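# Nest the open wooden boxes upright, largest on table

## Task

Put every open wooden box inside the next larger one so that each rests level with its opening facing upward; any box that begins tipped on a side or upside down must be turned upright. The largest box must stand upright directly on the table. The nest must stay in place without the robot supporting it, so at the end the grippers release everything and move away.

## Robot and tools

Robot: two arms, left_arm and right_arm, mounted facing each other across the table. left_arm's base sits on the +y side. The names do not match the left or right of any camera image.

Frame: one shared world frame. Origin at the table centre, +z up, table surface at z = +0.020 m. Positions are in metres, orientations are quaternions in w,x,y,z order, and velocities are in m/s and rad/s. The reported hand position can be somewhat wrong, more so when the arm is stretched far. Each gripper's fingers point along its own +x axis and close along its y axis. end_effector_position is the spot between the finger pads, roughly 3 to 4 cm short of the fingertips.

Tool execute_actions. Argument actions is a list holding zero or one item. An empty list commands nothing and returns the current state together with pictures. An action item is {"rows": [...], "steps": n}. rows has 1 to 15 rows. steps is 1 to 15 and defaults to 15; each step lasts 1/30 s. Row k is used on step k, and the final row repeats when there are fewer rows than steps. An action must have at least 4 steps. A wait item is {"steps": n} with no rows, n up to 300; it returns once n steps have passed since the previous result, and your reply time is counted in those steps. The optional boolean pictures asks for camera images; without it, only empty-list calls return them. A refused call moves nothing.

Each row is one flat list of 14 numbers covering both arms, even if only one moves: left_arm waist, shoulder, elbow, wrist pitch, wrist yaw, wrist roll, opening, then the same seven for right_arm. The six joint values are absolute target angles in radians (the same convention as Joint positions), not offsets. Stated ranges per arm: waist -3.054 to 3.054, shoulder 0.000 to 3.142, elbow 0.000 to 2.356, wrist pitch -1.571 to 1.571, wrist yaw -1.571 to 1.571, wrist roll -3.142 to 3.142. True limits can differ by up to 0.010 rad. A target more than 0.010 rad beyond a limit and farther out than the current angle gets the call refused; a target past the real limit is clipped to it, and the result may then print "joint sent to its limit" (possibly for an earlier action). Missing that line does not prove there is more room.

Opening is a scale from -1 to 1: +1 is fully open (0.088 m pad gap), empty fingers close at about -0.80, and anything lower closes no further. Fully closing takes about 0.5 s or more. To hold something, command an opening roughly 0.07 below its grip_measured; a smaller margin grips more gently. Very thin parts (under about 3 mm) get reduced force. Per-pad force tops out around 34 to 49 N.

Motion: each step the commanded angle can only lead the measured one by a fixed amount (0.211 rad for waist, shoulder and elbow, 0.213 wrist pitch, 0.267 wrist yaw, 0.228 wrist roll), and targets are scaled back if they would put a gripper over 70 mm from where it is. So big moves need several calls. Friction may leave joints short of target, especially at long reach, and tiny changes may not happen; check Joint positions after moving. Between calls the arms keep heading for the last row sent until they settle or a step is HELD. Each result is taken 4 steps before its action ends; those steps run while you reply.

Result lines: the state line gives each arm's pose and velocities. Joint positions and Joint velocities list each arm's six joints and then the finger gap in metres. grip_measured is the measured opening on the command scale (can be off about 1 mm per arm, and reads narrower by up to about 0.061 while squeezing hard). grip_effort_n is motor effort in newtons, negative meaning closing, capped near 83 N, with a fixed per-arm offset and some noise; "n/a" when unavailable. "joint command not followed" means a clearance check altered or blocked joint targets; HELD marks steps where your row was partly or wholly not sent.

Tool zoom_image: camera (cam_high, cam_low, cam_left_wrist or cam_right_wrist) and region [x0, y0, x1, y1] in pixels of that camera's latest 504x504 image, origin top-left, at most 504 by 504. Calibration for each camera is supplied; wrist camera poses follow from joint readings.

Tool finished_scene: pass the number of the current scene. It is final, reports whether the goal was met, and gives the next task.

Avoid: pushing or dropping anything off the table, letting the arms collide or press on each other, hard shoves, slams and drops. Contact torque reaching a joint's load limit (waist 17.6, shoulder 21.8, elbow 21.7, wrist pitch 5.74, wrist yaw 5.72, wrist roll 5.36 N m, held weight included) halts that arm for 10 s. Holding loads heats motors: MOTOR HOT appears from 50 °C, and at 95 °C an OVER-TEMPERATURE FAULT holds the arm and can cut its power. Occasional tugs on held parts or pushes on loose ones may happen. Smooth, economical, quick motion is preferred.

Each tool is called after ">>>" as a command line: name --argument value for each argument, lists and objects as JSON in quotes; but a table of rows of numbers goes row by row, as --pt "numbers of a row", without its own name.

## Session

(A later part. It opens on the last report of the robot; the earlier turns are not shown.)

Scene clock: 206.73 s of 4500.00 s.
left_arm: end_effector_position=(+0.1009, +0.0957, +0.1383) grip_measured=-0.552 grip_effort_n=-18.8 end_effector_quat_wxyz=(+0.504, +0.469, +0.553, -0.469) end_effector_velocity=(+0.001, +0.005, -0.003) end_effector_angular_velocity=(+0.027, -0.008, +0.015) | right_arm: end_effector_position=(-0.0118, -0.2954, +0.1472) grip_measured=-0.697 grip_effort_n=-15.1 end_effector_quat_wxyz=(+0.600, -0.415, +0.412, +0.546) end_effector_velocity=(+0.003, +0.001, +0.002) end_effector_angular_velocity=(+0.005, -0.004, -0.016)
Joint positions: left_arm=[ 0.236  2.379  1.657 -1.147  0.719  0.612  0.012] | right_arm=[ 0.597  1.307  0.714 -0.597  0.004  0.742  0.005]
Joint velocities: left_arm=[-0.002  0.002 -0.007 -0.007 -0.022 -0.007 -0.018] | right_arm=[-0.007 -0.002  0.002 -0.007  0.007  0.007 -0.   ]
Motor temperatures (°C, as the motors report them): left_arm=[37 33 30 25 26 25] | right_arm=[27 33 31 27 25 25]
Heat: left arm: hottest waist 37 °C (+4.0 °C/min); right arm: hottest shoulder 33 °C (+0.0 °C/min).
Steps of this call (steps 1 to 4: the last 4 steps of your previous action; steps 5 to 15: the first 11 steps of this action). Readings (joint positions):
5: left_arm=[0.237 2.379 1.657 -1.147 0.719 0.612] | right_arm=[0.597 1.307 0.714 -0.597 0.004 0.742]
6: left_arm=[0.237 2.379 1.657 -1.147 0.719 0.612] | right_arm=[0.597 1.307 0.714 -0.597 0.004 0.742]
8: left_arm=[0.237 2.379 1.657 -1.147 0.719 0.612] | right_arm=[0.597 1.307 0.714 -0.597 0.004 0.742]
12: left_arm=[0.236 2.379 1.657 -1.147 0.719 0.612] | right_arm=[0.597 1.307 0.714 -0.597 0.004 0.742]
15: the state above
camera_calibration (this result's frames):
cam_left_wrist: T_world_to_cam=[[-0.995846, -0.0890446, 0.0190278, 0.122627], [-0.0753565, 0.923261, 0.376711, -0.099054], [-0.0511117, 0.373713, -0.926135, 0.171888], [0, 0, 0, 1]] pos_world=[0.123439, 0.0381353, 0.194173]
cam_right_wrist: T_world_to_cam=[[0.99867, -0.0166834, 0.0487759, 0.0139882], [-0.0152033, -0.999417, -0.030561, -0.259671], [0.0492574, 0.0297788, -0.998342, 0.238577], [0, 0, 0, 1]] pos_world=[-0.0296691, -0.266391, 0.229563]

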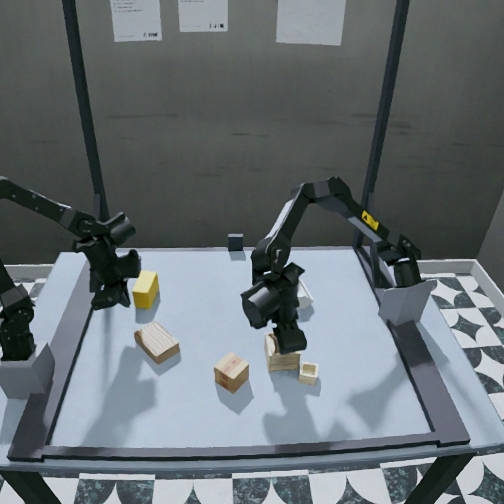

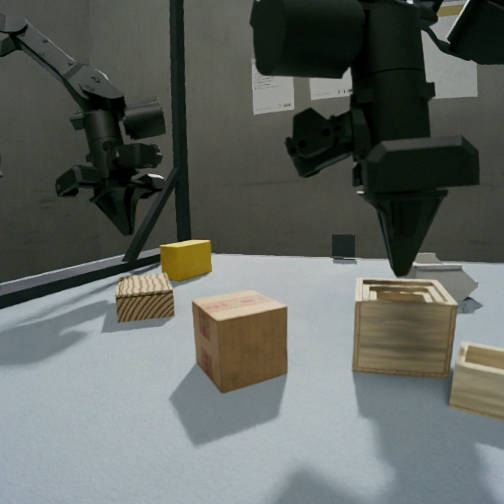

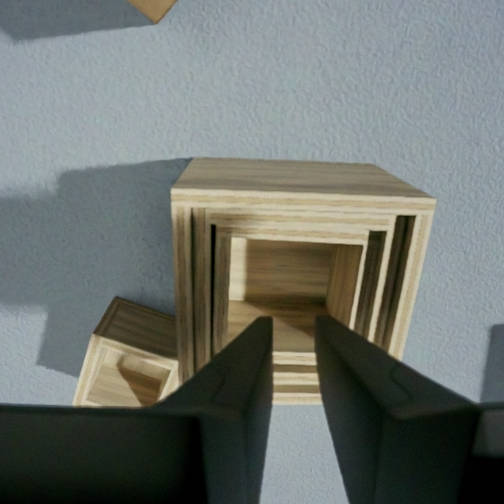

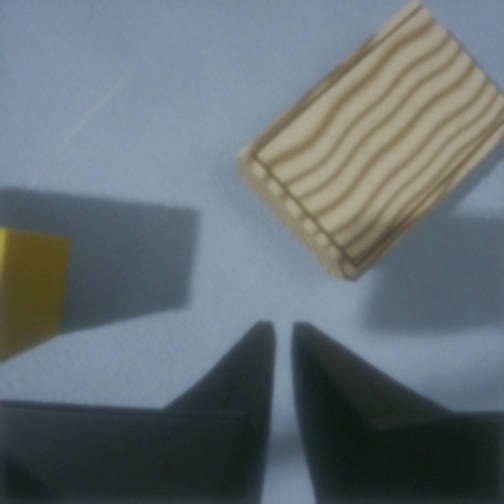

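>>> execute_actions --actions '[{"rows":[[0.31,2.3,1.66,-1.147,0.72,0.61,-0.75,0.6,1.3,0.7,-0.6,0.0,0.74,-0.7]],"steps":15}]'

>>> execute_actions --actions '[{"rows":[[0.44,2.44,1.515,-0.95,0.72,0.61,-0.75,0.6,1.3,0.7,-0.6,0.0,0.74,-0.7]],"steps":15}]'

>>> execute_actions --actions '[{"rows":[[0.44,2.44,1.515,-0.95,0.72,0.61,-0.75,0.6,1.3,0.7,-0.6,0.0,0.74,-0.7]],"steps":12}]' --pictures true

Scene clock: 207.80 s of 4500.00 s.
left_arm: end_effector_position=(+0.1089, +0.0928, +0.1774) grip_measured=-0.738 grip_effort_n=-18.4 end_effector_quat_wxyz=(+0.541, +0.456, +0.522, -0.477) end_effector_velocity=(-0.004, +0.004, -0.003) end_effector_angular_velocity=(+0.035, -0.001, +0.028) | right_arm: end_effector_position=(-0.0118, -0.2954, +0.1472) grip_measured=-0.697 grip_effort_n=-15.1 end_effector_quat_wxyz=(+0.600, -0.415, +0.412, +0.546) end_effector_velocity=(-0.002, -0.004, -0.001) end_effector_angular_velocity=(-0.020, +0.014, -0.002)
Joint positions: left_arm=[ 0.31   2.312  1.658 -1.148  0.719  0.612  0.003] | right_arm=[ 0.597  1.307  0.714 -0.597  0.004  0.742  0.005]
Joint velocities: left_arm=[-0.012 -0.002 -0.002 -0.022 -0.022 -0.022 -0.003] | right_arm=[ 0.002 -0.002 -0.002 -0.007 -0.022  0.007 -0.   ]
Motor temperatures (°C, as the motors report them): left_arm=[37 33 30 25 26 25] | right_arm=[27 33 31 27 25 25]
Heat: left arm: hottest waist 37 °C (+4.0 °C/min); right arm: hottest shoulder 33 °C (+0.0 °C/min).
Steps of this call (steps 1 to 4: the last 4 steps of your previous action; steps 5 to 15: the robot went on to your last target; steps 16 to 21: nothing new was sent; steps 22 to 32: the first 11 steps of this action). Readings (joint positions):
22: left_arm=[0.237 2.377 1.657 -1.147 0.719 0.612] | right_arm=[0.597 1.307 0.714 -0.597 0.004 0.742]
23: left_arm=[0.243 2.371 1.657 -1.147 0.719 0.612] | right_arm=[0.597 1.307 0.714 -0.597 0.004 0.742]
25: left_arm=[0.265 2.357 1.657 -1.148 0.719 0.612] | right_arm=[0.597 1.307 0.714 -0.597 0.004 0.742]
29: left_arm=[0.305 2.320 1.658 -1.148 0.719 0.612] | right_arm=[0.597 1.307 0.714 -0.597 0.004 0.742]
32: the state above

Scene clock: 208.30 s of 4500.00 s.
left_arm: end_effector_position=(+0.1746, +0.1486, +0.1494) grip_measured=-0.747 grip_effort_n=-18.4 end_effector_quat_wxyz=(+0.579, +0.402, +0.548, -0.450) end_effector_velocity=(+0.013, +0.006, -0.011) end_effector_angular_velocity=(+0.003, -0.056, -0.012) | right_arm: end_effector_position=(-0.0118, -0.2954, +0.1472) grip_measured=-0.697 grip_effort_n=-15.6 end_effector_quat_wxyz=(+0.600, -0.415, +0.412, +0.546) end_effector_velocity=(+0.003, -0.005, -0.003) end_effector_angular_velocity=(-0.025, -0.008, -0.010)
Joint positions: left_arm=[ 0.441  2.434  1.522 -0.967  0.717  0.612  0.002] | right_arm=[ 0.597  1.307  0.714 -0.597  0.004  0.742  0.005]
Joint velocities: left_arm=[-0.002  0.002 -0.051  0.11  -0.037 -0.022 -0.   ] | right_arm=[ 0.002  0.002 -0.002 -0.022 -0.007  0.007 -0.   ]
Motor temperatures (°C, as the motors report them): left_arm=[37 33 30 25 26 25] | right_arm=[27 33 31 27 25 25]
Heat: left arm: hottest waist 37 °C (+4.0 °C/min); right arm: hottest shoulder 33 °C (+0.0 °C/min).
Steps of this call (steps 1 to 4: the last 4 steps of your previous action; steps 5 to 15: the first 11 steps of this action). Readings (joint positions):
5: left_arm=[0.310 2.316 1.649 -1.132 0.721 0.612] | right_arm=[0.597 1.307 0.714 -0.597 0.004 0.742]
6: left_arm=[0.318 2.320 1.633 -1.096 0.724 0.612] | right_arm=[0.597 1.307 0.714 -0.597 0.004 0.742]
8: left_arm=[0.351 2.344 1.602 -1.043 0.725 0.612] | right_arm=[0.597 1.307 0.714 -0.597 0.004 0.742]
12: left_arm=[0.425 2.416 1.540 -0.985 0.718 0.612] | right_arm=[0.597 1.307 0.714 -0.597 0.004 0.742]
15: the state above

Scene clock: 208.70 s of 4500.00 s.
left_arm: end_effector_position=(+0.1757, +0.1469, +0.1481) grip_measured=-0.747 grip_effort_n=-18.4 end_effector_quat_wxyz=(+0.580, +0.405, +0.543, -0.452) end_effector_velocity=(+0.000, +0.002, +0.000) end_effector_angular_velocity=(+0.020, -0.011, +0.008) | right_arm: end_effector_position=(-0.0118, -0.2954, +0.1472) grip_measured=-0.697 grip_effort_n=-16.0 end_effector_quat_wxyz=(+0.600, -0.415, +0.412, +0.546) end_effector_velocity=(-0.002, +0.004, +0.001) end_effector_angular_velocity=(+0.014, +0.016, +0.007)
Joint positions: left_arm=[ 0.437  2.434  1.519 -0.952  0.718  0.612  0.002] | right_arm=[ 0.597  1.307  0.714 -0.597  0.004  0.742  0.005]
Joint velocities: left_arm=[-0.002 -0.002  0.002 -0.007 -0.022 -0.007 -0.   ] | right_arm=[-0.007 -0.002 -0.002  0.022 -0.007 -0.007 -0.   ]
Motor temperatures (°C, as the motors report them): left_arm=[37 33 30 25 26 25] | right_arm=[27 33 31 27 25 25]
Heat: left arm: hottest waist 37 °C (+4.0 °C/min); right arm: hottest shoulder 33 °C (+0.0 °C/min).
Steps of this call (steps 1 to 4: the last 4 steps of your previous action; steps 5 to 12: the first 8 steps of this action). Readings (joint positions):
5: left_arm=[0.437 2.434 1.521 -0.955 0.718 0.612] | right_arm=[0.597 1.307 0.714 -0.597 0.004 0.742]
6: left_arm=[0.437 2.434 1.521 -0.955 0.718 0.612] | right_arm=[0.597 1.307 0.714 -0.597 0.004 0.742]
8: left_arm=[0.437 2.434 1.519 -0.955 0.718 0.612] | right_arm=[0.597 1.307 0.714 -0.597 0.004 0.742]
12: the state above
camera_calibration (this result's frames):
cam_left_wrist: T_world_to_cam=[[-0.971881, -0.235304, -0.008891, 0.222913], [-0.229959, 0.940331, 0.250792, -0.10114], [-0.0506516, 0.245784, -0.968, 0.190597], [0, 0, 0, 1]] pos_world=[0.203041, 0.100712, 0.211845]
cam_right_wrist: T_world_to_cam=[[0.99867, -0.0166834, 0.0487759, 0.0139882], [-0.0152033, -0.999417, -0.030561, -0.259671], [0.0492574, 0.0297788, -0.998342, 0.238577], [0, 0, 0, 1]] pos_world=[-0.0296691, -0.266391, 0.229563]

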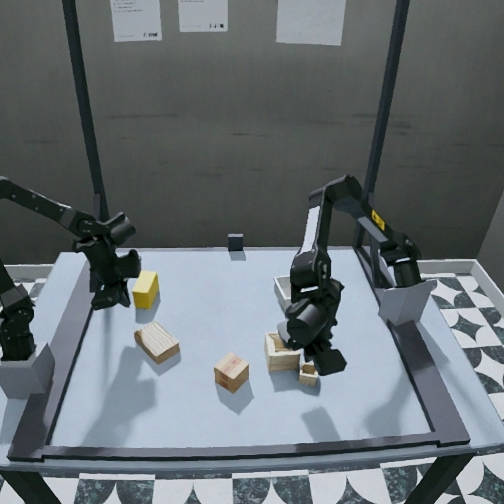

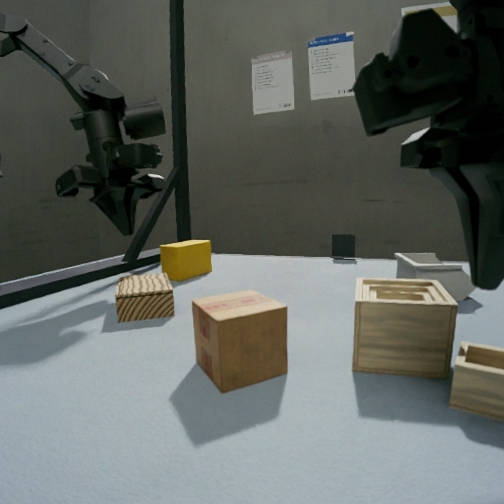

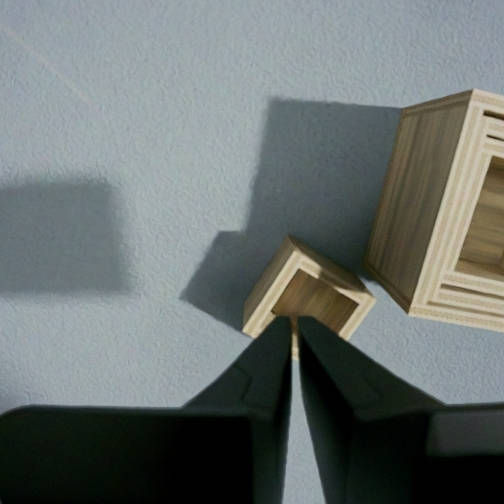

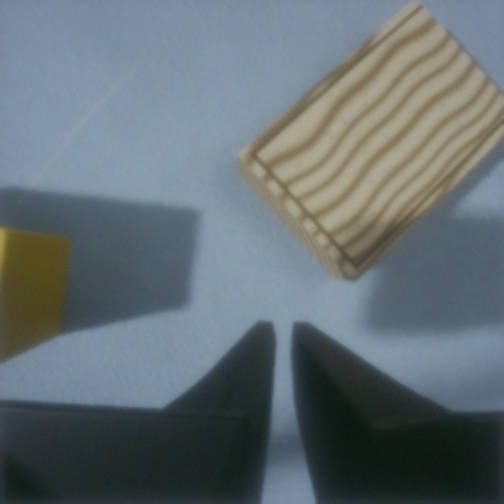

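>>> execute_actions --actions '[{"rows":[[0.37,2.49,1.519,-0.95,0.72,1.0,-0.8,0.6,1.3,0.7,-0.6,0.0,0.74,-0.7]],"steps":15}]'

>>> execute_actions --actions '[{"rows":[[0.37,2.49,1.519,-0.95,0.72,1.0,-0.8,0.6,1.3,0.7,-0.6,0.0,0.74,-0.7]],"steps":12}]' --pictures true

Scene clock: 209.57 s of 4500.00 s.
left_arm: end_effector_position=(+0.1639, +0.1456, +0.1170) grip_measured=-0.788 grip_effort_n=-57.4 end_effector_quat_wxyz=(+0.466, +0.511, +0.477, -0.543) end_effector_velocity=(+0.004, +0.006, +0.002) end_effector_angular_velocity=(+0.004, -0.015, -0.240) | right_arm: end_effector_position=(-0.0118, -0.2954, +0.1472) grip_measured=-0.697 grip_effort_n=-16.0 end_effector_quat_wxyz=(+0.600, -0.415, +0.412, +0.546) end_effector_velocity=(-0.002, -0.000, -0.000) end_effector_angular_velocity=(-0.008, +0.014, +0.020)
Joint positions: left_arm=[ 0.366  2.479  1.519 -0.95   0.718  0.965  0.   ] | right_arm=[ 0.597  1.307  0.714 -0.597  0.004  0.742  0.005]
Joint velocities: left_arm=[ 0.012  0.002 -0.002 -0.007 -0.022  0.256 -0.   ] | right_arm=[-0.007 -0.002 -0.002  0.007 -0.022 -0.022 -0.   ]
Motor temperatures (°C, as the motors report them): left_arm=[37 33 30 25 26 25] | right_arm=[27 33 31 27 25 25]
Heat: left arm: hottest waist 37 °C (+4.0 °C/min); right arm: hottest shoulder 33 °C (+0.0 °C/min).
Steps of this call (steps 1 to 4: the last 4 steps of your previous action; steps 5 to 15: the robot went on to your last target; steps 16 to 26: the first 11 steps of this action). Readings (joint positions):
16: left_arm=[0.436 2.437 1.519 -0.952 0.718 0.636] | right_arm=[0.597 1.307 0.714 -0.597 0.004 0.742]
17: left_arm=[0.430 2.442 1.519 -0.950 0.718 0.689] | right_arm=[0.597 1.307 0.714 -0.597 0.004 0.742]
19: left_arm=[0.408 2.454 1.519 -0.950 0.718 0.786] | right_arm=[0.597 1.307 0.714 -0.597 0.004 0.742]
23: left_arm=[0.369 2.477 1.519 -0.950 0.718 0.925] | right_arm=[0.597 1.307 0.714 -0.597 0.004 0.742]
26: the state above

Scene clock: 209.97 s of 4500.00 s.
left_arm: end_effector_position=(+0.1641, +0.1458, +0.1171) grip_measured=-0.788 grip_effort_n=-65.8 end_effector_quat_wxyz=(+0.458, +0.518, +0.468, -0.550) end_effector_velocity=(+0.001, -0.000, -0.000) end_effector_angular_velocity=(+0.004, -0.008, +0.001) | right_arm: end_effector_position=(-0.0118, -0.2954, +0.1472) grip_measured=-0.697 grip_effort_n=-15.6 end_effector_quat_wxyz=(+0.600, -0.415, +0.412, +0.546) end_effector_velocity=(-0.002, +0.002, +0.001) end_effector_angular_velocity=(+0.004, +0.006, +0.023)
Joint positions: left_arm=[ 0.366  2.479  1.519 -0.95   0.718  0.996  0.   ] | right_arm=[ 0.597  1.307  0.714 -0.597  0.004  0.742  0.005]
Joint velocities: left_arm=[-0.002 -0.002 -0.002  0.007 -0.007 -0.007 -0.   ] | right_arm=[-0.002 -0.002  0.002  0.007 -0.007 -0.022 -0.   ]
Motor temperatures (°C, as the motors report them): left_arm=[37 33 30 25 26 25] | right_arm=[27 33 31 27 25 25]
Heat: left arm: hottest waist 37 °C (+4.0 °C/min); right arm: hottest shoulder 33 °C (+0.0 °C/min).
Steps of this call (steps 1 to 4: the last 4 steps of your previous action; steps 5 to 12: the first 8 steps of this action). Readings (joint positions):
5: left_arm=[0.366 2.479 1.519 -0.950 0.718 0.989] | right_arm=[0.597 1.307 0.714 -0.597 0.004 0.742]
6: left_arm=[0.366 2.479 1.519 -0.950 0.718 0.991] | right_arm=[0.597 1.307 0.714 -0.597 0.004 0.742]
8: left_arm=[0.366 2.479 1.519 -0.950 0.718 0.993] | right_arm=[0.597 1.307 0.714 -0.597 0.004 0.742]
12: the state above
camera_calibration (this result's frames):
cam_left_wrist: T_world_to_cam=[[-0.985163, 0.171245, 0.0113672, 0.151642], [0.166489, 0.937524, 0.3055, -0.165977], [0.0416584, 0.30286, -0.952124, 0.134965], [0, 0, 0, 1]] pos_world=[0.171403, 0.0887637, 0.177486]
cam_right_wrist: T_world_to_cam=[[0.99867, -0.0166834, 0.0487759, 0.0139882], [-0.0152033, -0.999417, -0.030561, -0.259671], [0.0492574, 0.0297788, -0.998342, 0.238577], [0, 0, 0, 1]] pos_world=[-0.0296691, -0.266391, 0.229563]

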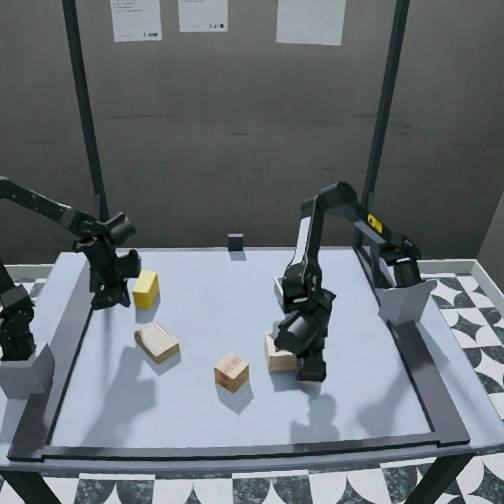

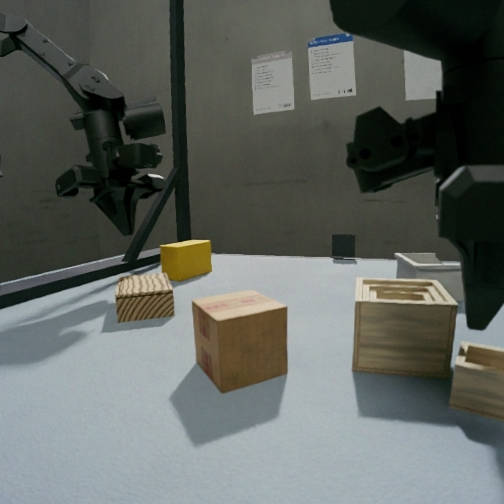

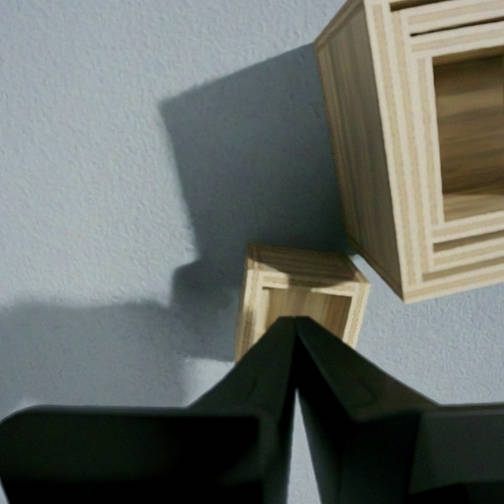

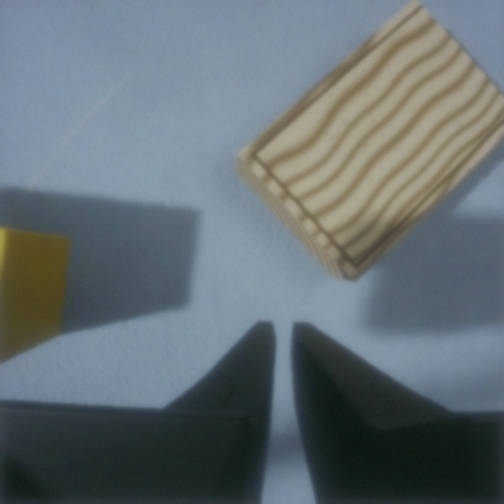

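>>> execute_actions --actions '[{"rows":[[0.325,2.52,1.519,-0.95,0.72,1.07,-0.8,0.6,1.3,0.7,-0.6,0.0,0.74,-0.7]],"steps":15}]' --pictures true

Scene clock: 210.47 s of 4500.00 s.
left_arm: end_effector_position=(+0.1565, +0.1469, +0.0978) grip_measured=-0.788 grip_effort_n=-66.3 end_effector_quat_wxyz=(+0.419, +0.538, +0.464, -0.566) end_effector_velocity=(-0.001, +0.003, -0.002) end_effector_angular_velocity=(+0.011, +0.003, -0.031) | right_arm: end_effector_position=(-0.0118, -0.2954, +0.1472) grip_measured=-0.697 grip_effort_n=-16.0 end_effector_quat_wxyz=(+0.600, -0.415, +0.412, +0.546) end_effector_velocity=(+0.000, -0.005, -0.000) end_effector_angular_velocity=(-0.027, +0.004, +0.005)
Joint positions: left_arm=[ 0.323  2.509  1.519 -0.949  0.718  1.063  0.   ] | right_arm=[ 0.597  1.307  0.714 -0.597  0.004  0.742  0.005]
Joint velocities: left_arm=[-0.002  0.002 -0.002 -0.007 -0.007  0.037 -0.   ] | right_arm=[-0.002 -0.002  0.002 -0.022 -0.022 -0.007 -0.   ]
Motor temperatures (°C, as the motors report them): left_arm=[37 33 30 25 26 25] | right_arm=[27 33 31 27 25 25]
Heat: left arm: hottest waist 37 °C (+3.0 °C/min); right arm: hottest shoulder 33 °C (+0.0 °C/min).
Steps of this call (steps 1 to 4: the last 4 steps of your previous action; steps 5 to 15: the first 11 steps of this action). Readings (joint positions):
5: left_arm=[0.366 2.482 1.519 -0.950 0.718 1.005] | right_arm=[0.597 1.307 0.714 -0.597 0.004 0.742]
6: left_arm=[0.362 2.485 1.519 -0.949 0.718 1.021] | right_arm=[0.597 1.307 0.714 -0.597 0.004 0.742]
8: left_arm=[0.349 2.494 1.519 -0.949 0.718 1.040] | right_arm=[0.597 1.307 0.714 -0.597 0.004 0.742]
12: left_arm=[0.325 2.508 1.519 -0.949 0.718 1.058] | right_arm=[0.597 1.307 0.714 -0.597 0.004 0.742]
15: the state above
camera_calibration (this result's frames):
cam_left_wrist: T_world_to_cam=[[-0.96726, 0.249605, 0.045881, 0.12652], [0.25025, 0.907991, 0.336047, -0.171642], [0.0422193, 0.336526, -0.940727, 0.11041], [0, 0, 0, 1]] pos_world=[0.160669, 0.0871134, 0.15574]
cam_right_wrist: T_world_to_cam=[[0.99867, -0.0166834, 0.0487759, 0.0139882], [-0.0152033, -0.999417, -0.030561, -0.259671], [0.0492574, 0.0297788, -0.998342, 0.238577], [0, 0, 0, 1]] pos_world=[-0.0296691, -0.266391, 0.229563]

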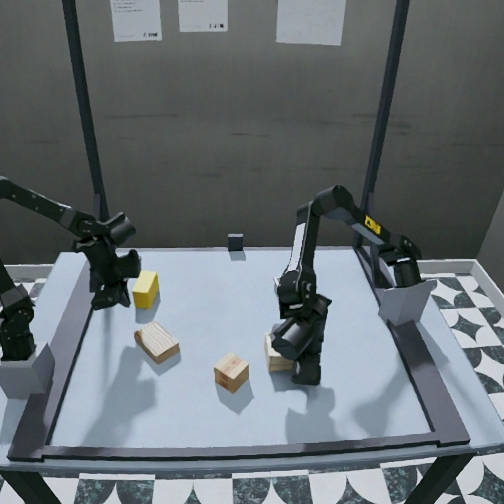

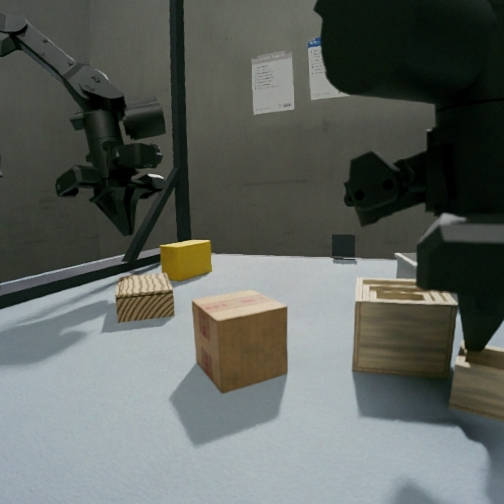

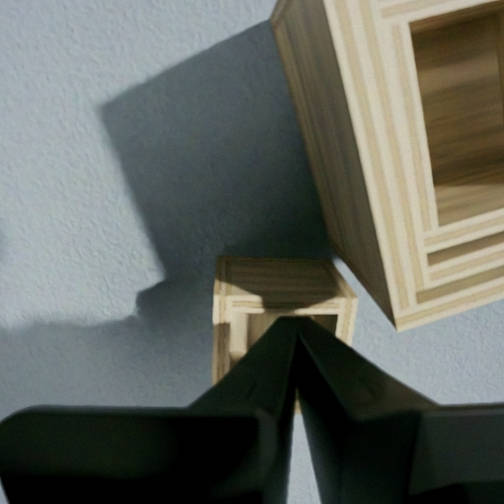

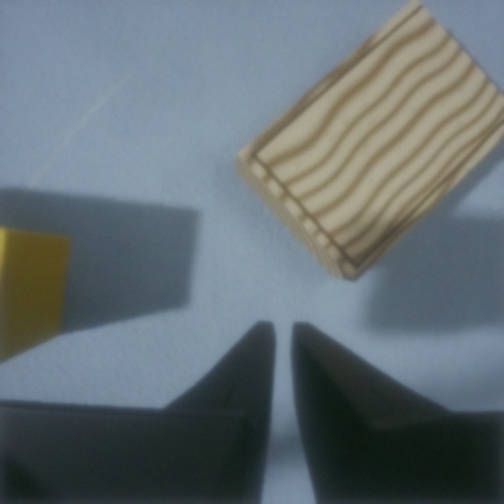

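>>> execute_actions --actions '[{"rows":[[0.31,2.55,1.519,-0.95,0.72,1.07,-0.8,0.6,1.3,0.7,-0.6,0.0,0.74,-0.7]],"steps":15}]' --pictures true

Scene clock: 211.00 s of 4500.00 s.
left_arm: end_effector_position=(+0.1564, +0.1525, +0.0861) grip_measured=-0.788 grip_effort_n=-66.3 end_effector_quat_wxyz=(+0.409, +0.536, +0.476, -0.564) end_effector_velocity=(+0.000, +0.003, -0.000) end_effector_angular_velocity=(+0.023, -0.010, +0.008) | right_arm: end_effector_position=(-0.0118, -0.2954, +0.1472) grip_measured=-0.697 grip_effort_n=-15.6 end_effector_quat_wxyz=(+0.600, -0.415, +0.412, +0.546) end_effector_velocity=(-0.002, -0.005, -0.002) end_effector_angular_velocity=(-0.028, +0.025, -0.004)
Joint positions: left_arm=[ 0.31   2.539  1.519 -0.949  0.718  1.067  0.   ] | right_arm=[ 0.597  1.307  0.714 -0.597  0.004  0.742  0.005]
Joint velocities: left_arm=[-0.002 -0.002 -0.002 -0.007 -0.022 -0.007 -0.   ] | right_arm=[-0.002 -0.002 -0.002 -0.007 -0.037  0.007 -0.   ]
Motor temperatures (°C, as the motors report them): left_arm=[37 33 30 25 26 25] | right_arm=[27 33 31 27 25 25]
Heat: left arm: hottest waist 37 °C (+3.0 °C/min); right arm: hottest shoulder 33 °C (+0.0 °C/min).
Steps of this call (steps 1 to 4: the last 4 steps of your previous action; step 5: the robot went on to your last target; steps 6 to 16: the first 11 steps of this action). Readings (joint positions):
6: left_arm=[0.323 2.511 1.519 -0.949 0.718 1.066] | right_arm=[0.597 1.307 0.714 -0.597 0.004 0.742]
7: left_arm=[0.321 2.515 1.519 -0.949 0.718 1.066] | right_arm=[0.597 1.307 0.714 -0.597 0.004 0.742]
9: left_arm=[0.318 2.523 1.519 -0.949 0.718 1.067] | right_arm=[0.597 1.307 0.714 -0.597 0.004 0.742]
13: left_arm=[0.311 2.538 1.519 -0.949 0.718 1.067] | right_arm=[0.597 1.307 0.714 -0.597 0.004 0.742]
16: the state above
camera_calibration (this result's frames):
cam_left_wrist: T_world_to_cam=[[-0.967443, 0.242998, 0.0707474, 0.124436], [0.252121, 0.900929, 0.353215, -0.173403], [0.0220921, 0.359553, -0.932863, 0.0964814], [0, 0, 0, 1]] pos_world=[0.161972, 0.0912962, 0.142449]
cam_right_wrist: T_world_to_cam=[[0.99867, -0.0166834, 0.0487759, 0.0139882], [-0.0152033, -0.999417, -0.030561, -0.259671], [0.0492574, 0.0297788, -0.998342, 0.238577], [0, 0, 0, 1]] pos_world=[-0.0296691, -0.266391, 0.229563]

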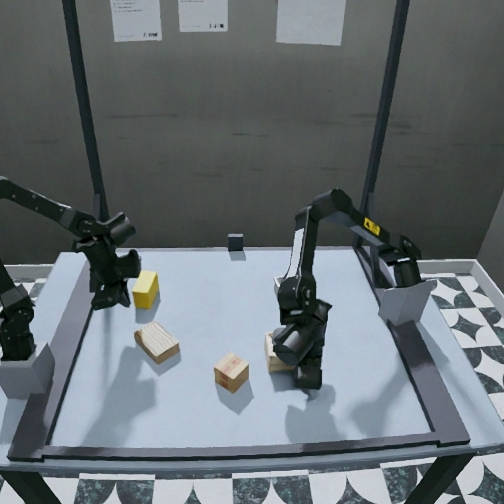

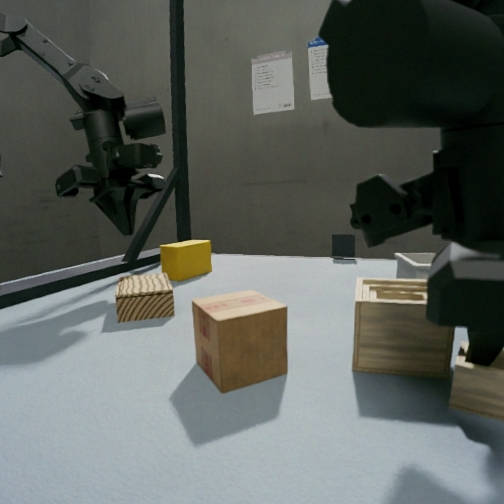

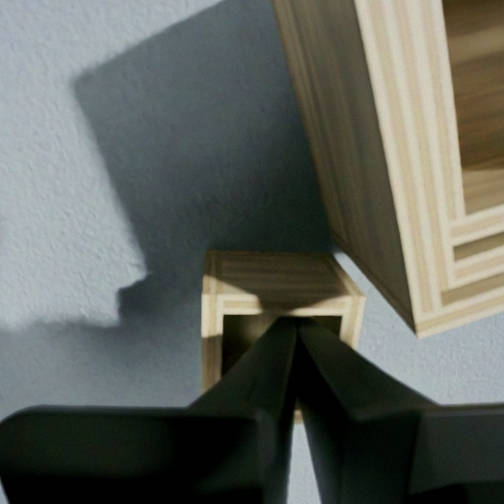

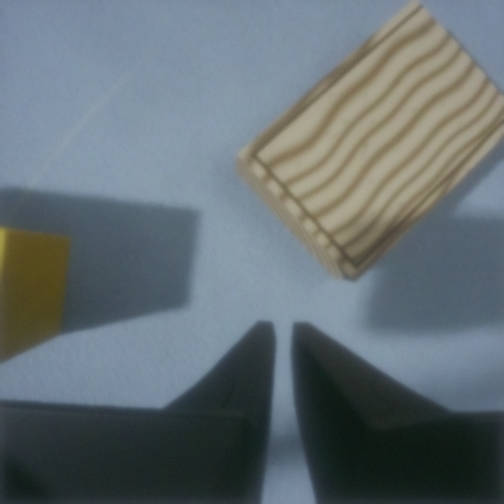

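Tips appear inside. Spread.

>>> execute_actions --actions '[{"rows":[[0.31,2.55,1.519,-0.95,0.72,1.07,0.2,0.6,1.3,0.7,-0.6,0.0,0.74,-0.7]],"steps":15}]'

>>> execute_actions --actions '[{"rows":[[0.37,2.49,1.519,-0.95,0.72,1.0,0.2,0.6,1.3,0.7,-0.6,0.0,0.74,-0.7]],"steps":15}]' --pictures true

Scene clock: 211.50 s of 4500.00 s.
left_arm: end_effector_position=(+0.1564, +0.1525, +0.0860) grip_measured=-0.357 grip_effort_n=83.0 end_effector_quat_wxyz=(+0.409, +0.536, +0.476, -0.564) end_effector_velocity=(-0.001, +0.006, +0.001) end_effector_angular_velocity=(+0.029, -0.004, +0.035) | right_arm: end_effector_position=(-0.0118, -0.2954, +0.1472) grip_measured=-0.697 grip_effort_n=-15.6 end_effector_quat_wxyz=(+0.600, -0.415, +0.412, +0.546) end_effector_velocity=(+0.002, -0.001, +0.001) end_effector_angular_velocity=(-0.004, +0.006, -0.013)
Joint positions: left_arm=[ 0.31   2.539  1.519 -0.949  0.718  1.067  0.022] | right_arm=[ 0.597  1.307  0.714 -0.597  0.004  0.742  0.005]
Joint velocities: left_arm=[ 0.002 -0.002 -0.002 -0.022 -0.022 -0.022 -0.   ] | right_arm=[-0.007 -0.007 -0.002 -0.007 -0.007  0.007 -0.   ]
Motor temperatures (°C, as the motors report them): left_arm=[37 33 30 25 26 25] | right_arm=[27 33 31 27 25 25]
Heat: left arm: hottest waist 37 °C (+3.0 °C/min); right arm: hottest shoulder 33 °C (+0.0 °C/min).
Steps of this call (steps 1 to 4: the last 4 steps of your previous action; steps 5 to 15: the first 11 steps of this action). Readings (joint positions):
5: left_arm=[0.310 2.539 1.519 -0.949 0.718 1.067] | right_arm=[0.597 1.307 0.714 -0.597 0.004 0.742]
6: left_arm=[0.310 2.539 1.519 -0.949 0.718 1.067] | right_arm=[0.597 1.307 0.714 -0.597 0.004 0.742]
8: left_arm=[0.310 2.539 1.519 -0.949 0.718 1.067] | right_arm=[0.597 1.307 0.714 -0.597 0.004 0.742]
12: left_arm=[0.310 2.539 1.519 -0.949 0.718 1.067] | right_arm=[0.597 1.307 0.714 -0.597 0.004 0.742]
15: the state above

Scene clock: 212.00 s of 4500.00 s.
left_arm: end_effector_position=(+0.1671, +0.1516, +0.1096) grip_measured=-0.357 grip_effort_n=83.0 end_effector_quat_wxyz=(+0.453, +0.515, +0.477, -0.549) end_effector_velocity=(-0.007, -0.000, +0.000) end_effector_angular_velocity=(+0.022, +0.005, +0.035) | right_arm: end_effector_position=(-0.0118, -0.2954, +0.1472) grip_measured=-0.697 grip_effort_n=-15.6 end_effector_quat_wxyz=(+0.600, -0.415, +0.412, +0.546) end_effector_velocity=(+0.001, -0.004, -0.002) end_effector_angular_velocity=(-0.014, +0.000, -0.006)
Joint positions: left_arm=[ 0.367  2.506  1.519 -0.95   0.718  1.007  0.022] | right_arm=[ 0.597  1.307  0.714 -0.597  0.004  0.742  0.005]
Joint velocities: left_arm=[-0.012 -0.012 -0.002 -0.022 -0.007 -0.037 -0.   ] | right_arm=[ 0.002 -0.002 -0.007 -0.007 -0.007  0.007 -0.   ]
Motor temperatures (°C, as the motors report them): left_arm=[37 33 30 25 26 25] | right_arm=[27 33 31 27 25 25]
Heat: left arm: hottest waist 37 °C (+3.0 °C/min); right arm: hottest shoulder 33 °C (+0.0 °C/min).
Steps of this call (steps 1 to 4: the last 4 steps of your previous action; steps 5 to 15: the first 11 steps of this action). Readings (joint positions):
5: left_arm=[0.310 2.539 1.519 -0.949 0.718 1.062] | right_arm=[0.597 1.307 0.714 -0.597 0.004 0.742]
6: left_arm=[0.315 2.537 1.519 -0.949 0.718 1.049] | right_arm=[0.597 1.307 0.714 -0.597 0.004 0.742]
8: left_arm=[0.333 2.530 1.519 -0.950 0.718 1.030] | right_arm=[0.597 1.307 0.714 -0.597 0.004 0.742]
12: left_arm=[0.364 2.511 1.519 -0.950 0.718 1.012] | right_arm=[0.597 1.307 0.714 -0.597 0.004 0.742]
15: the state above
camera_calibration (this result's frames):
cam_left_wrist: T_world_to_cam=[[-0.985807, 0.165489, 0.02824, 0.152795], [0.1659, 0.934516, 0.314892, -0.17015], [0.0257204, 0.315108, -0.948707, 0.126355], [0, 0, 0, 1]] pos_world=[0.175604, 0.0939067, 0.169137]
cam_right_wrist: T_world_to_cam=[[0.99867, -0.0166834, 0.0487759, 0.0139882], [-0.0152033, -0.999417, -0.030561, -0.259671], [0.0492574, 0.0297788, -0.998342, 0.238577], [0, 0, 0, 1]] pos_world=[-0.0296691, -0.266391, 0.229563]

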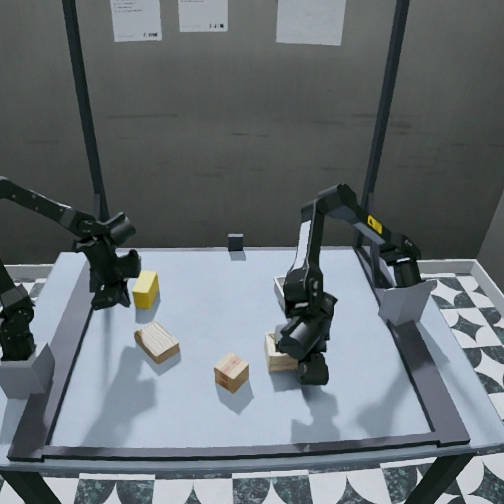

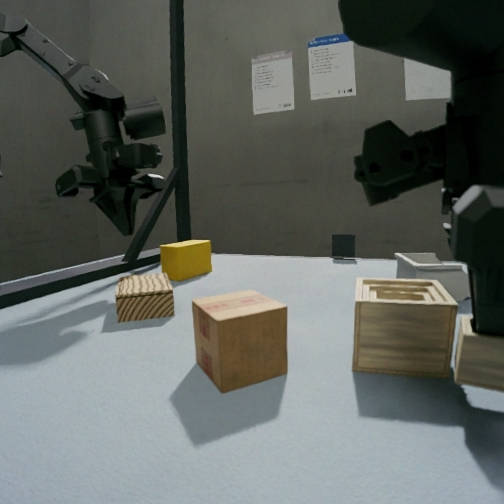

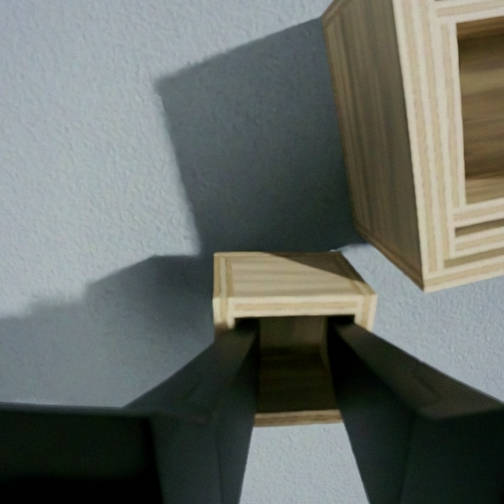

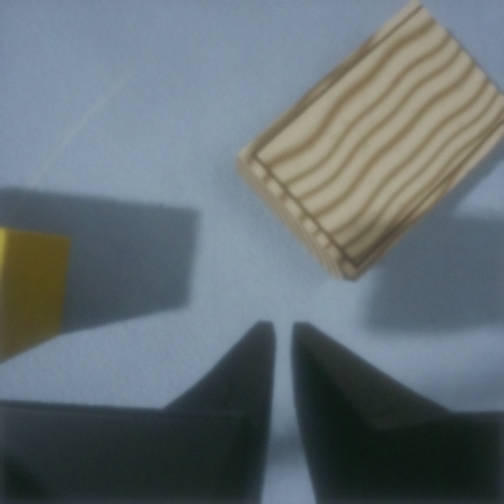

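>>> execute_actions --actions '[{"rows":[[0.48,2.41,1.519,-0.95,0.72,0.8,0.2,0.6,1.3,0.7,-0.6,0.0,0.74,-0.7]],"steps":15}]'

>>> execute_actions --actions '[{"rows":[[0.36,2.3,1.64,-1.12,0.72,0.62,0.2,0.6,1.3,0.7,-0.6,0.0,0.74,-0.7]],"steps":15}]'

>>> execute_actions --actions '[{"rows":[[0.29,2.32,1.648,-1.147,0.72,0.61,0.2,0.6,1.3,0.7,-0.6,0.0,0.74,-0.7]],"steps":15}]'

>>> execute_actions --actions '[{"rows":[[0.262,2.366,1.65,-1.147,0.72,0.61,0.2,0.6,1.3,0.7,-0.6,0.0,0.74,-0.7]],"steps":15}]' --pictures true

>>> zoom_image --camera "cam_low" --region '[300,180,460,340]'

Scene clock: 212.70 s of 4500.00 s.
left_arm: end_effector_position=(+0.1843, +0.1518, +0.1630) grip_measured=-0.357 grip_effort_n=83.0 end_effector_quat_wxyz=(+0.555, +0.451, +0.487, -0.502) end_effector_velocity=(-0.008, -0.004, -0.008) end_effector_angular_velocity=(+0.027, +0.019, +0.076) | right_arm: end_effector_position=(-0.0118, -0.2954, +0.1472) grip_measured=-0.697 grip_effort_n=-15.1 end_effector_quat_wxyz=(+0.600, -0.415, +0.412, +0.546) end_effector_velocity=(+0.003, -0.001, +0.000) end_effector_angular_velocity=(-0.001, -0.012, +0.001)
Joint positions: left_arm=[ 0.482  2.421  1.518 -0.95   0.719  0.814  0.022] | right_arm=[ 0.597  1.307  0.714 -0.597  0.004  0.742  0.005]
Joint velocities: left_arm=[-0.032 -0.002 -0.002 -0.007 -0.007 -0.095 -0.   ] | right_arm=[-0.002 -0.002 -0.002 -0.007  0.007 -0.007 -0.   ]
Motor temperatures (°C, as the motors report them): left_arm=[37 33 30 25 26 25] | right_arm=[27 33 31 27 25 25]
Heat: left arm: hottest waist 37 °C (+3.0 °C/min); right arm: hottest shoulder 33 °C (+0.0 °C/min).
Steps of this call (steps 1 to 4: the last 4 steps of your previous action; steps 5 to 10: the robot went on to your last target; steps 11 to 21: the first 11 steps of this action). Readings (joint positions):
11: left_arm=[0.369 2.500 1.519 -0.950 0.719 0.980] | right_arm=[0.597 1.307 0.714 -0.597 0.004 0.742]
12: left_arm=[0.379 2.491 1.518 -0.950 0.719 0.935] | right_arm=[0.597 1.307 0.714 -0.597 0.004 0.742]
14: left_arm=[0.416 2.469 1.516 -0.951 0.719 0.879] | right_arm=[0.597 1.307 0.714 -0.597 0.004 0.742]
18: left_arm=[0.476 2.426 1.518 -0.950 0.719 0.828] | right_arm=[0.597 1.307 0.714 -0.597 0.004 0.742]
21: the state above

Scene clock: 213.20 s of 4500.00 s.
left_arm: end_effector_position=(+0.1225, +0.0978, +0.1870) grip_measured=-0.357 grip_effort_n=83.0 end_effector_quat_wxyz=(+0.554, +0.452, +0.504, -0.484) end_effector_velocity=(-0.011, +0.007, +0.012) end_effector_angular_velocity=(+0.040, +0.026, +0.155) | right_arm: end_effector_position=(-0.0118, -0.2954, +0.1472) grip_measured=-0.697 grip_effort_n=-16.0 end_effector_quat_wxyz=(+0.600, -0.415, +0.412, +0.546) end_effector_velocity=(+0.001, -0.003, -0.002) end_effector_angular_velocity=(-0.015, -0.004, +0.008)
Joint positions: left_arm=[ 0.352  2.303  1.634 -1.106  0.722  0.635  0.022] | right_arm=[ 0.597  1.307  0.714 -0.597  0.004  0.742  0.005]
Joint velocities: left_arm=[ 0.007 -0.017  0.032 -0.11  -0.022 -0.11  -0.   ] | right_arm=[ 0.002  0.002 -0.002 -0.007 -0.007 -0.007 -0.   ]
Motor temperatures (°C, as the motors report them): left_arm=[37 33 30 25 26 25] | right_arm=[27 33 31 27 25 25]
Heat: left arm: hottest waist 37 °C (+3.0 °C/min); right arm: hottest shoulder 33 °C (+0.0 °C/min).
Steps of this call (steps 1 to 4: the last 4 steps of your previous action; steps 5 to 15: the first 11 steps of this action). Readings (joint positions):
5: left_arm=[0.475 2.415 1.526 -0.963 0.717 0.789] | right_arm=[0.597 1.307 0.714 -0.597 0.004 0.742]
6: left_arm=[0.466 2.410 1.540 -0.998 0.716 0.754] | right_arm=[0.597 1.307 0.714 -0.597 0.004 0.742]
8: left_arm=[0.431 2.386 1.568 -1.046 0.716 0.702] | right_arm=[0.597 1.307 0.714 -0.597 0.004 0.742]
12: left_arm=[0.363 2.322 1.621 -1.092 0.721 0.651] | right_arm=[0.597 1.307 0.714 -0.597 0.004 0.742]
15: the state above

Scene clock: 213.70 s of 4500.00 s.
left_arm: end_effector_position=(+0.1012, +0.0935, +0.1681) grip_measured=-0.357 grip_effort_n=83.0 end_effector_quat_wxyz=(+0.529, +0.461, +0.528, -0.478) end_effector_velocity=(-0.003, +0.003, +0.001) end_effector_angular_velocity=(+0.006, +0.016, +0.023) | right_arm: end_effector_position=(-0.0118, -0.2954, +0.1472) grip_measured=-0.697 grip_effort_n=-16.0 end_effector_quat_wxyz=(+0.600, -0.415, +0.412, +0.546) end_effector_velocity=(-0.001, -0.003, -0.001) end_effector_angular_velocity=(-0.019, +0.010, +0.007)
Joint positions: left_arm=[ 0.285  2.309  1.64  -1.144  0.721  0.614  0.022] | right_arm=[ 0.597  1.307  0.714 -0.597  0.004  0.742  0.005]
Joint velocities: left_arm=[ 0.002 -0.002 -0.002 -0.022  0.007 -0.007 -0.   ] | right_arm=[-0.002 -0.002 -0.002 -0.007 -0.022 -0.007 -0.   ]
Motor temperatures (°C, as the motors report them): left_arm=[37 33 30 25 26 25] | right_arm=[27 33 31 27 25 25]
Heat: left arm: hottest waist 37 °C (+3.0 °C/min); right arm: hottest shoulder 33 °C (+0.0 °C/min).
Steps of this call (steps 1 to 4: the last 4 steps of your previous action; steps 5 to 15: the first 11 steps of this action). Readings (joint positions):
5: left_arm=[0.355 2.303 1.635 -1.118 0.721 0.625] | right_arm=[0.597 1.307 0.714 -0.597 0.004 0.742]
6: left_arm=[0.350 2.303 1.637 -1.125 0.721 0.622] | right_arm=[0.597 1.307 0.714 -0.597 0.004 0.742]
8: left_arm=[0.328 2.303 1.640 -1.133 0.721 0.618] | right_arm=[0.597 1.307 0.714 -0.597 0.004 0.742]
12: left_arm=[0.289 2.308 1.640 -1.142 0.721 0.615] | right_arm=[0.597 1.307 0.714 -0.597 0.004 0.742]
15: the state above

Scene clock: 214.20 s of 4500.00 s.
left_arm: end_effector_position=(+0.1027, +0.0971, +0.1492) grip_measured=-0.357 grip_effort_n=83.0 end_effector_quat_wxyz=(+0.515, +0.462, +0.547, -0.471) end_effector_velocity=(+0.001, +0.002, +0.000) end_effector_angular_velocity=(+0.019, -0.015, +0.021) | right_arm: end_effector_position=(-0.0118, -0.2954, +0.1472) grip_measured=-0.697 grip_effort_n=-15.6 end_effector_quat_wxyz=(+0.600, -0.415, +0.412, +0.546) end_effector_velocity=(+0.004, -0.002, -0.001) end_effector_angular_velocity=(-0.004, -0.015, +0.000)
Joint positions: left_arm=[ 0.26   2.356  1.646 -1.147  0.721  0.613  0.022] | right_arm=[ 0.597  1.307  0.714 -0.597  0.004  0.742  0.005]
Joint velocities: left_arm=[-0.002 -0.002  0.002 -0.007 -0.022 -0.022 -0.   ] | right_arm=[-0.002 -0.002 -0.007 -0.007  0.007 -0.007 -0.   ]
Motor temperatures (°C, as the motors report them): left_arm=[37 33 30 25 26 25] | right_arm=[27 33 31 27 25 25]
Heat: left arm: hottest waist 37 °C (+3.0 °C/min); right arm: hottest shoulder 33 °C (+0.0 °C/min).
Steps of this call (steps 1 to 4: the last 4 steps of your previous action; steps 5 to 15: the first 11 steps of this action). Readings (joint positions):
5: left_arm=[0.286 2.313 1.640 -1.146 0.721 0.614] | right_arm=[0.597 1.307 0.714 -0.597 0.004 0.742]
6: left_arm=[0.284 2.319 1.643 -1.147 0.721 0.614] | right_arm=[0.597 1.307 0.714 -0.597 0.004 0.742]
8: left_arm=[0.276 2.333 1.646 -1.147 0.721 0.614] | right_arm=[0.597 1.307 0.714 -0.597 0.004 0.742]
12: left_arm=[0.262 2.355 1.646 -1.147 0.721 0.613] | right_arm=[0.597 1.307 0.714 -0.597 0.004 0.742]
15: the state above
camera_calibration (this result's frames):
cam_left_wrist: T_world_to_cam=[[-0.9951, -0.098189, 0.0115983, 0.126322], [-0.0877466, 0.931095, 0.354067, -0.100456], [-0.0455645, 0.351314, -0.935148, 0.184565], [0, 0, 0, 1]] pos_world=[0.125299, 0.0410967, 0.206698]
cam_right_wrist: T_world_to_cam=[[0.99867, -0.0166834, 0.0487759, 0.0139882], [-0.0152033, -0.999417, -0.030561, -0.259671], [0.0492574, 0.0297788, -0.998342, 0.238577], [0, 0, 0, 1]] pos_world=[-0.0296691, -0.266391, 0.229563]

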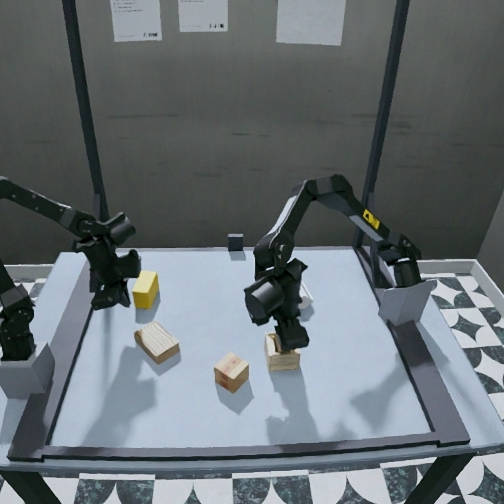

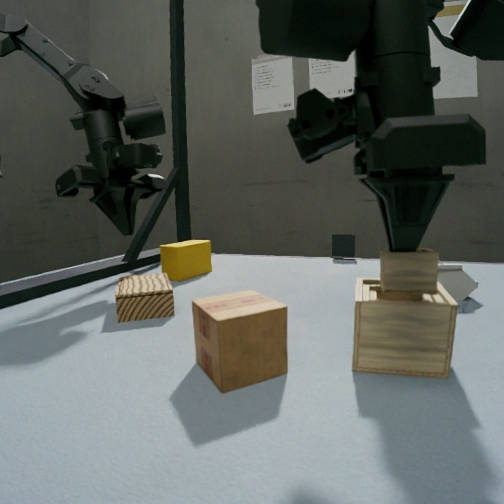

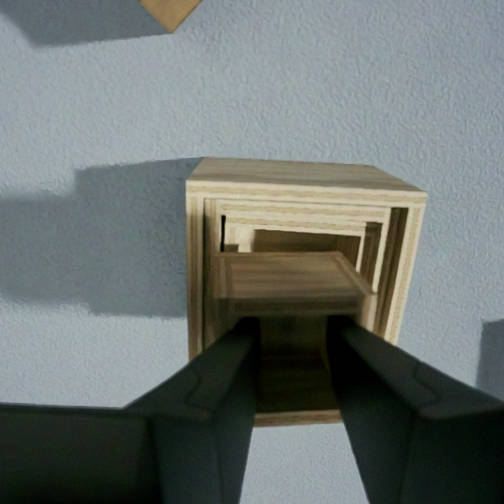

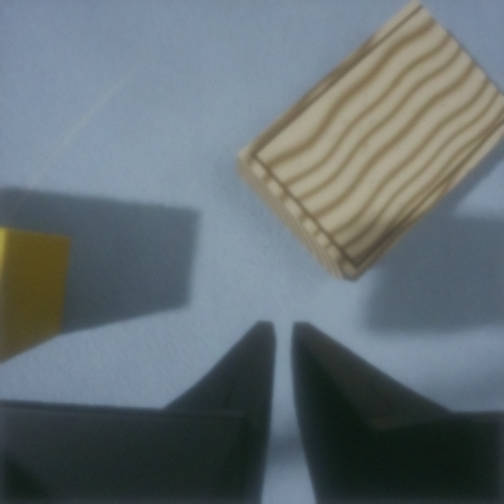

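Region (300, 180, 460, 340) of cam_low's 504x504 image, scaled by 3.150, with more detail than that image has.

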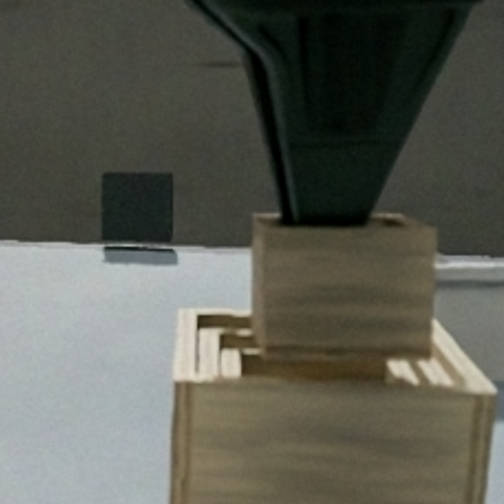

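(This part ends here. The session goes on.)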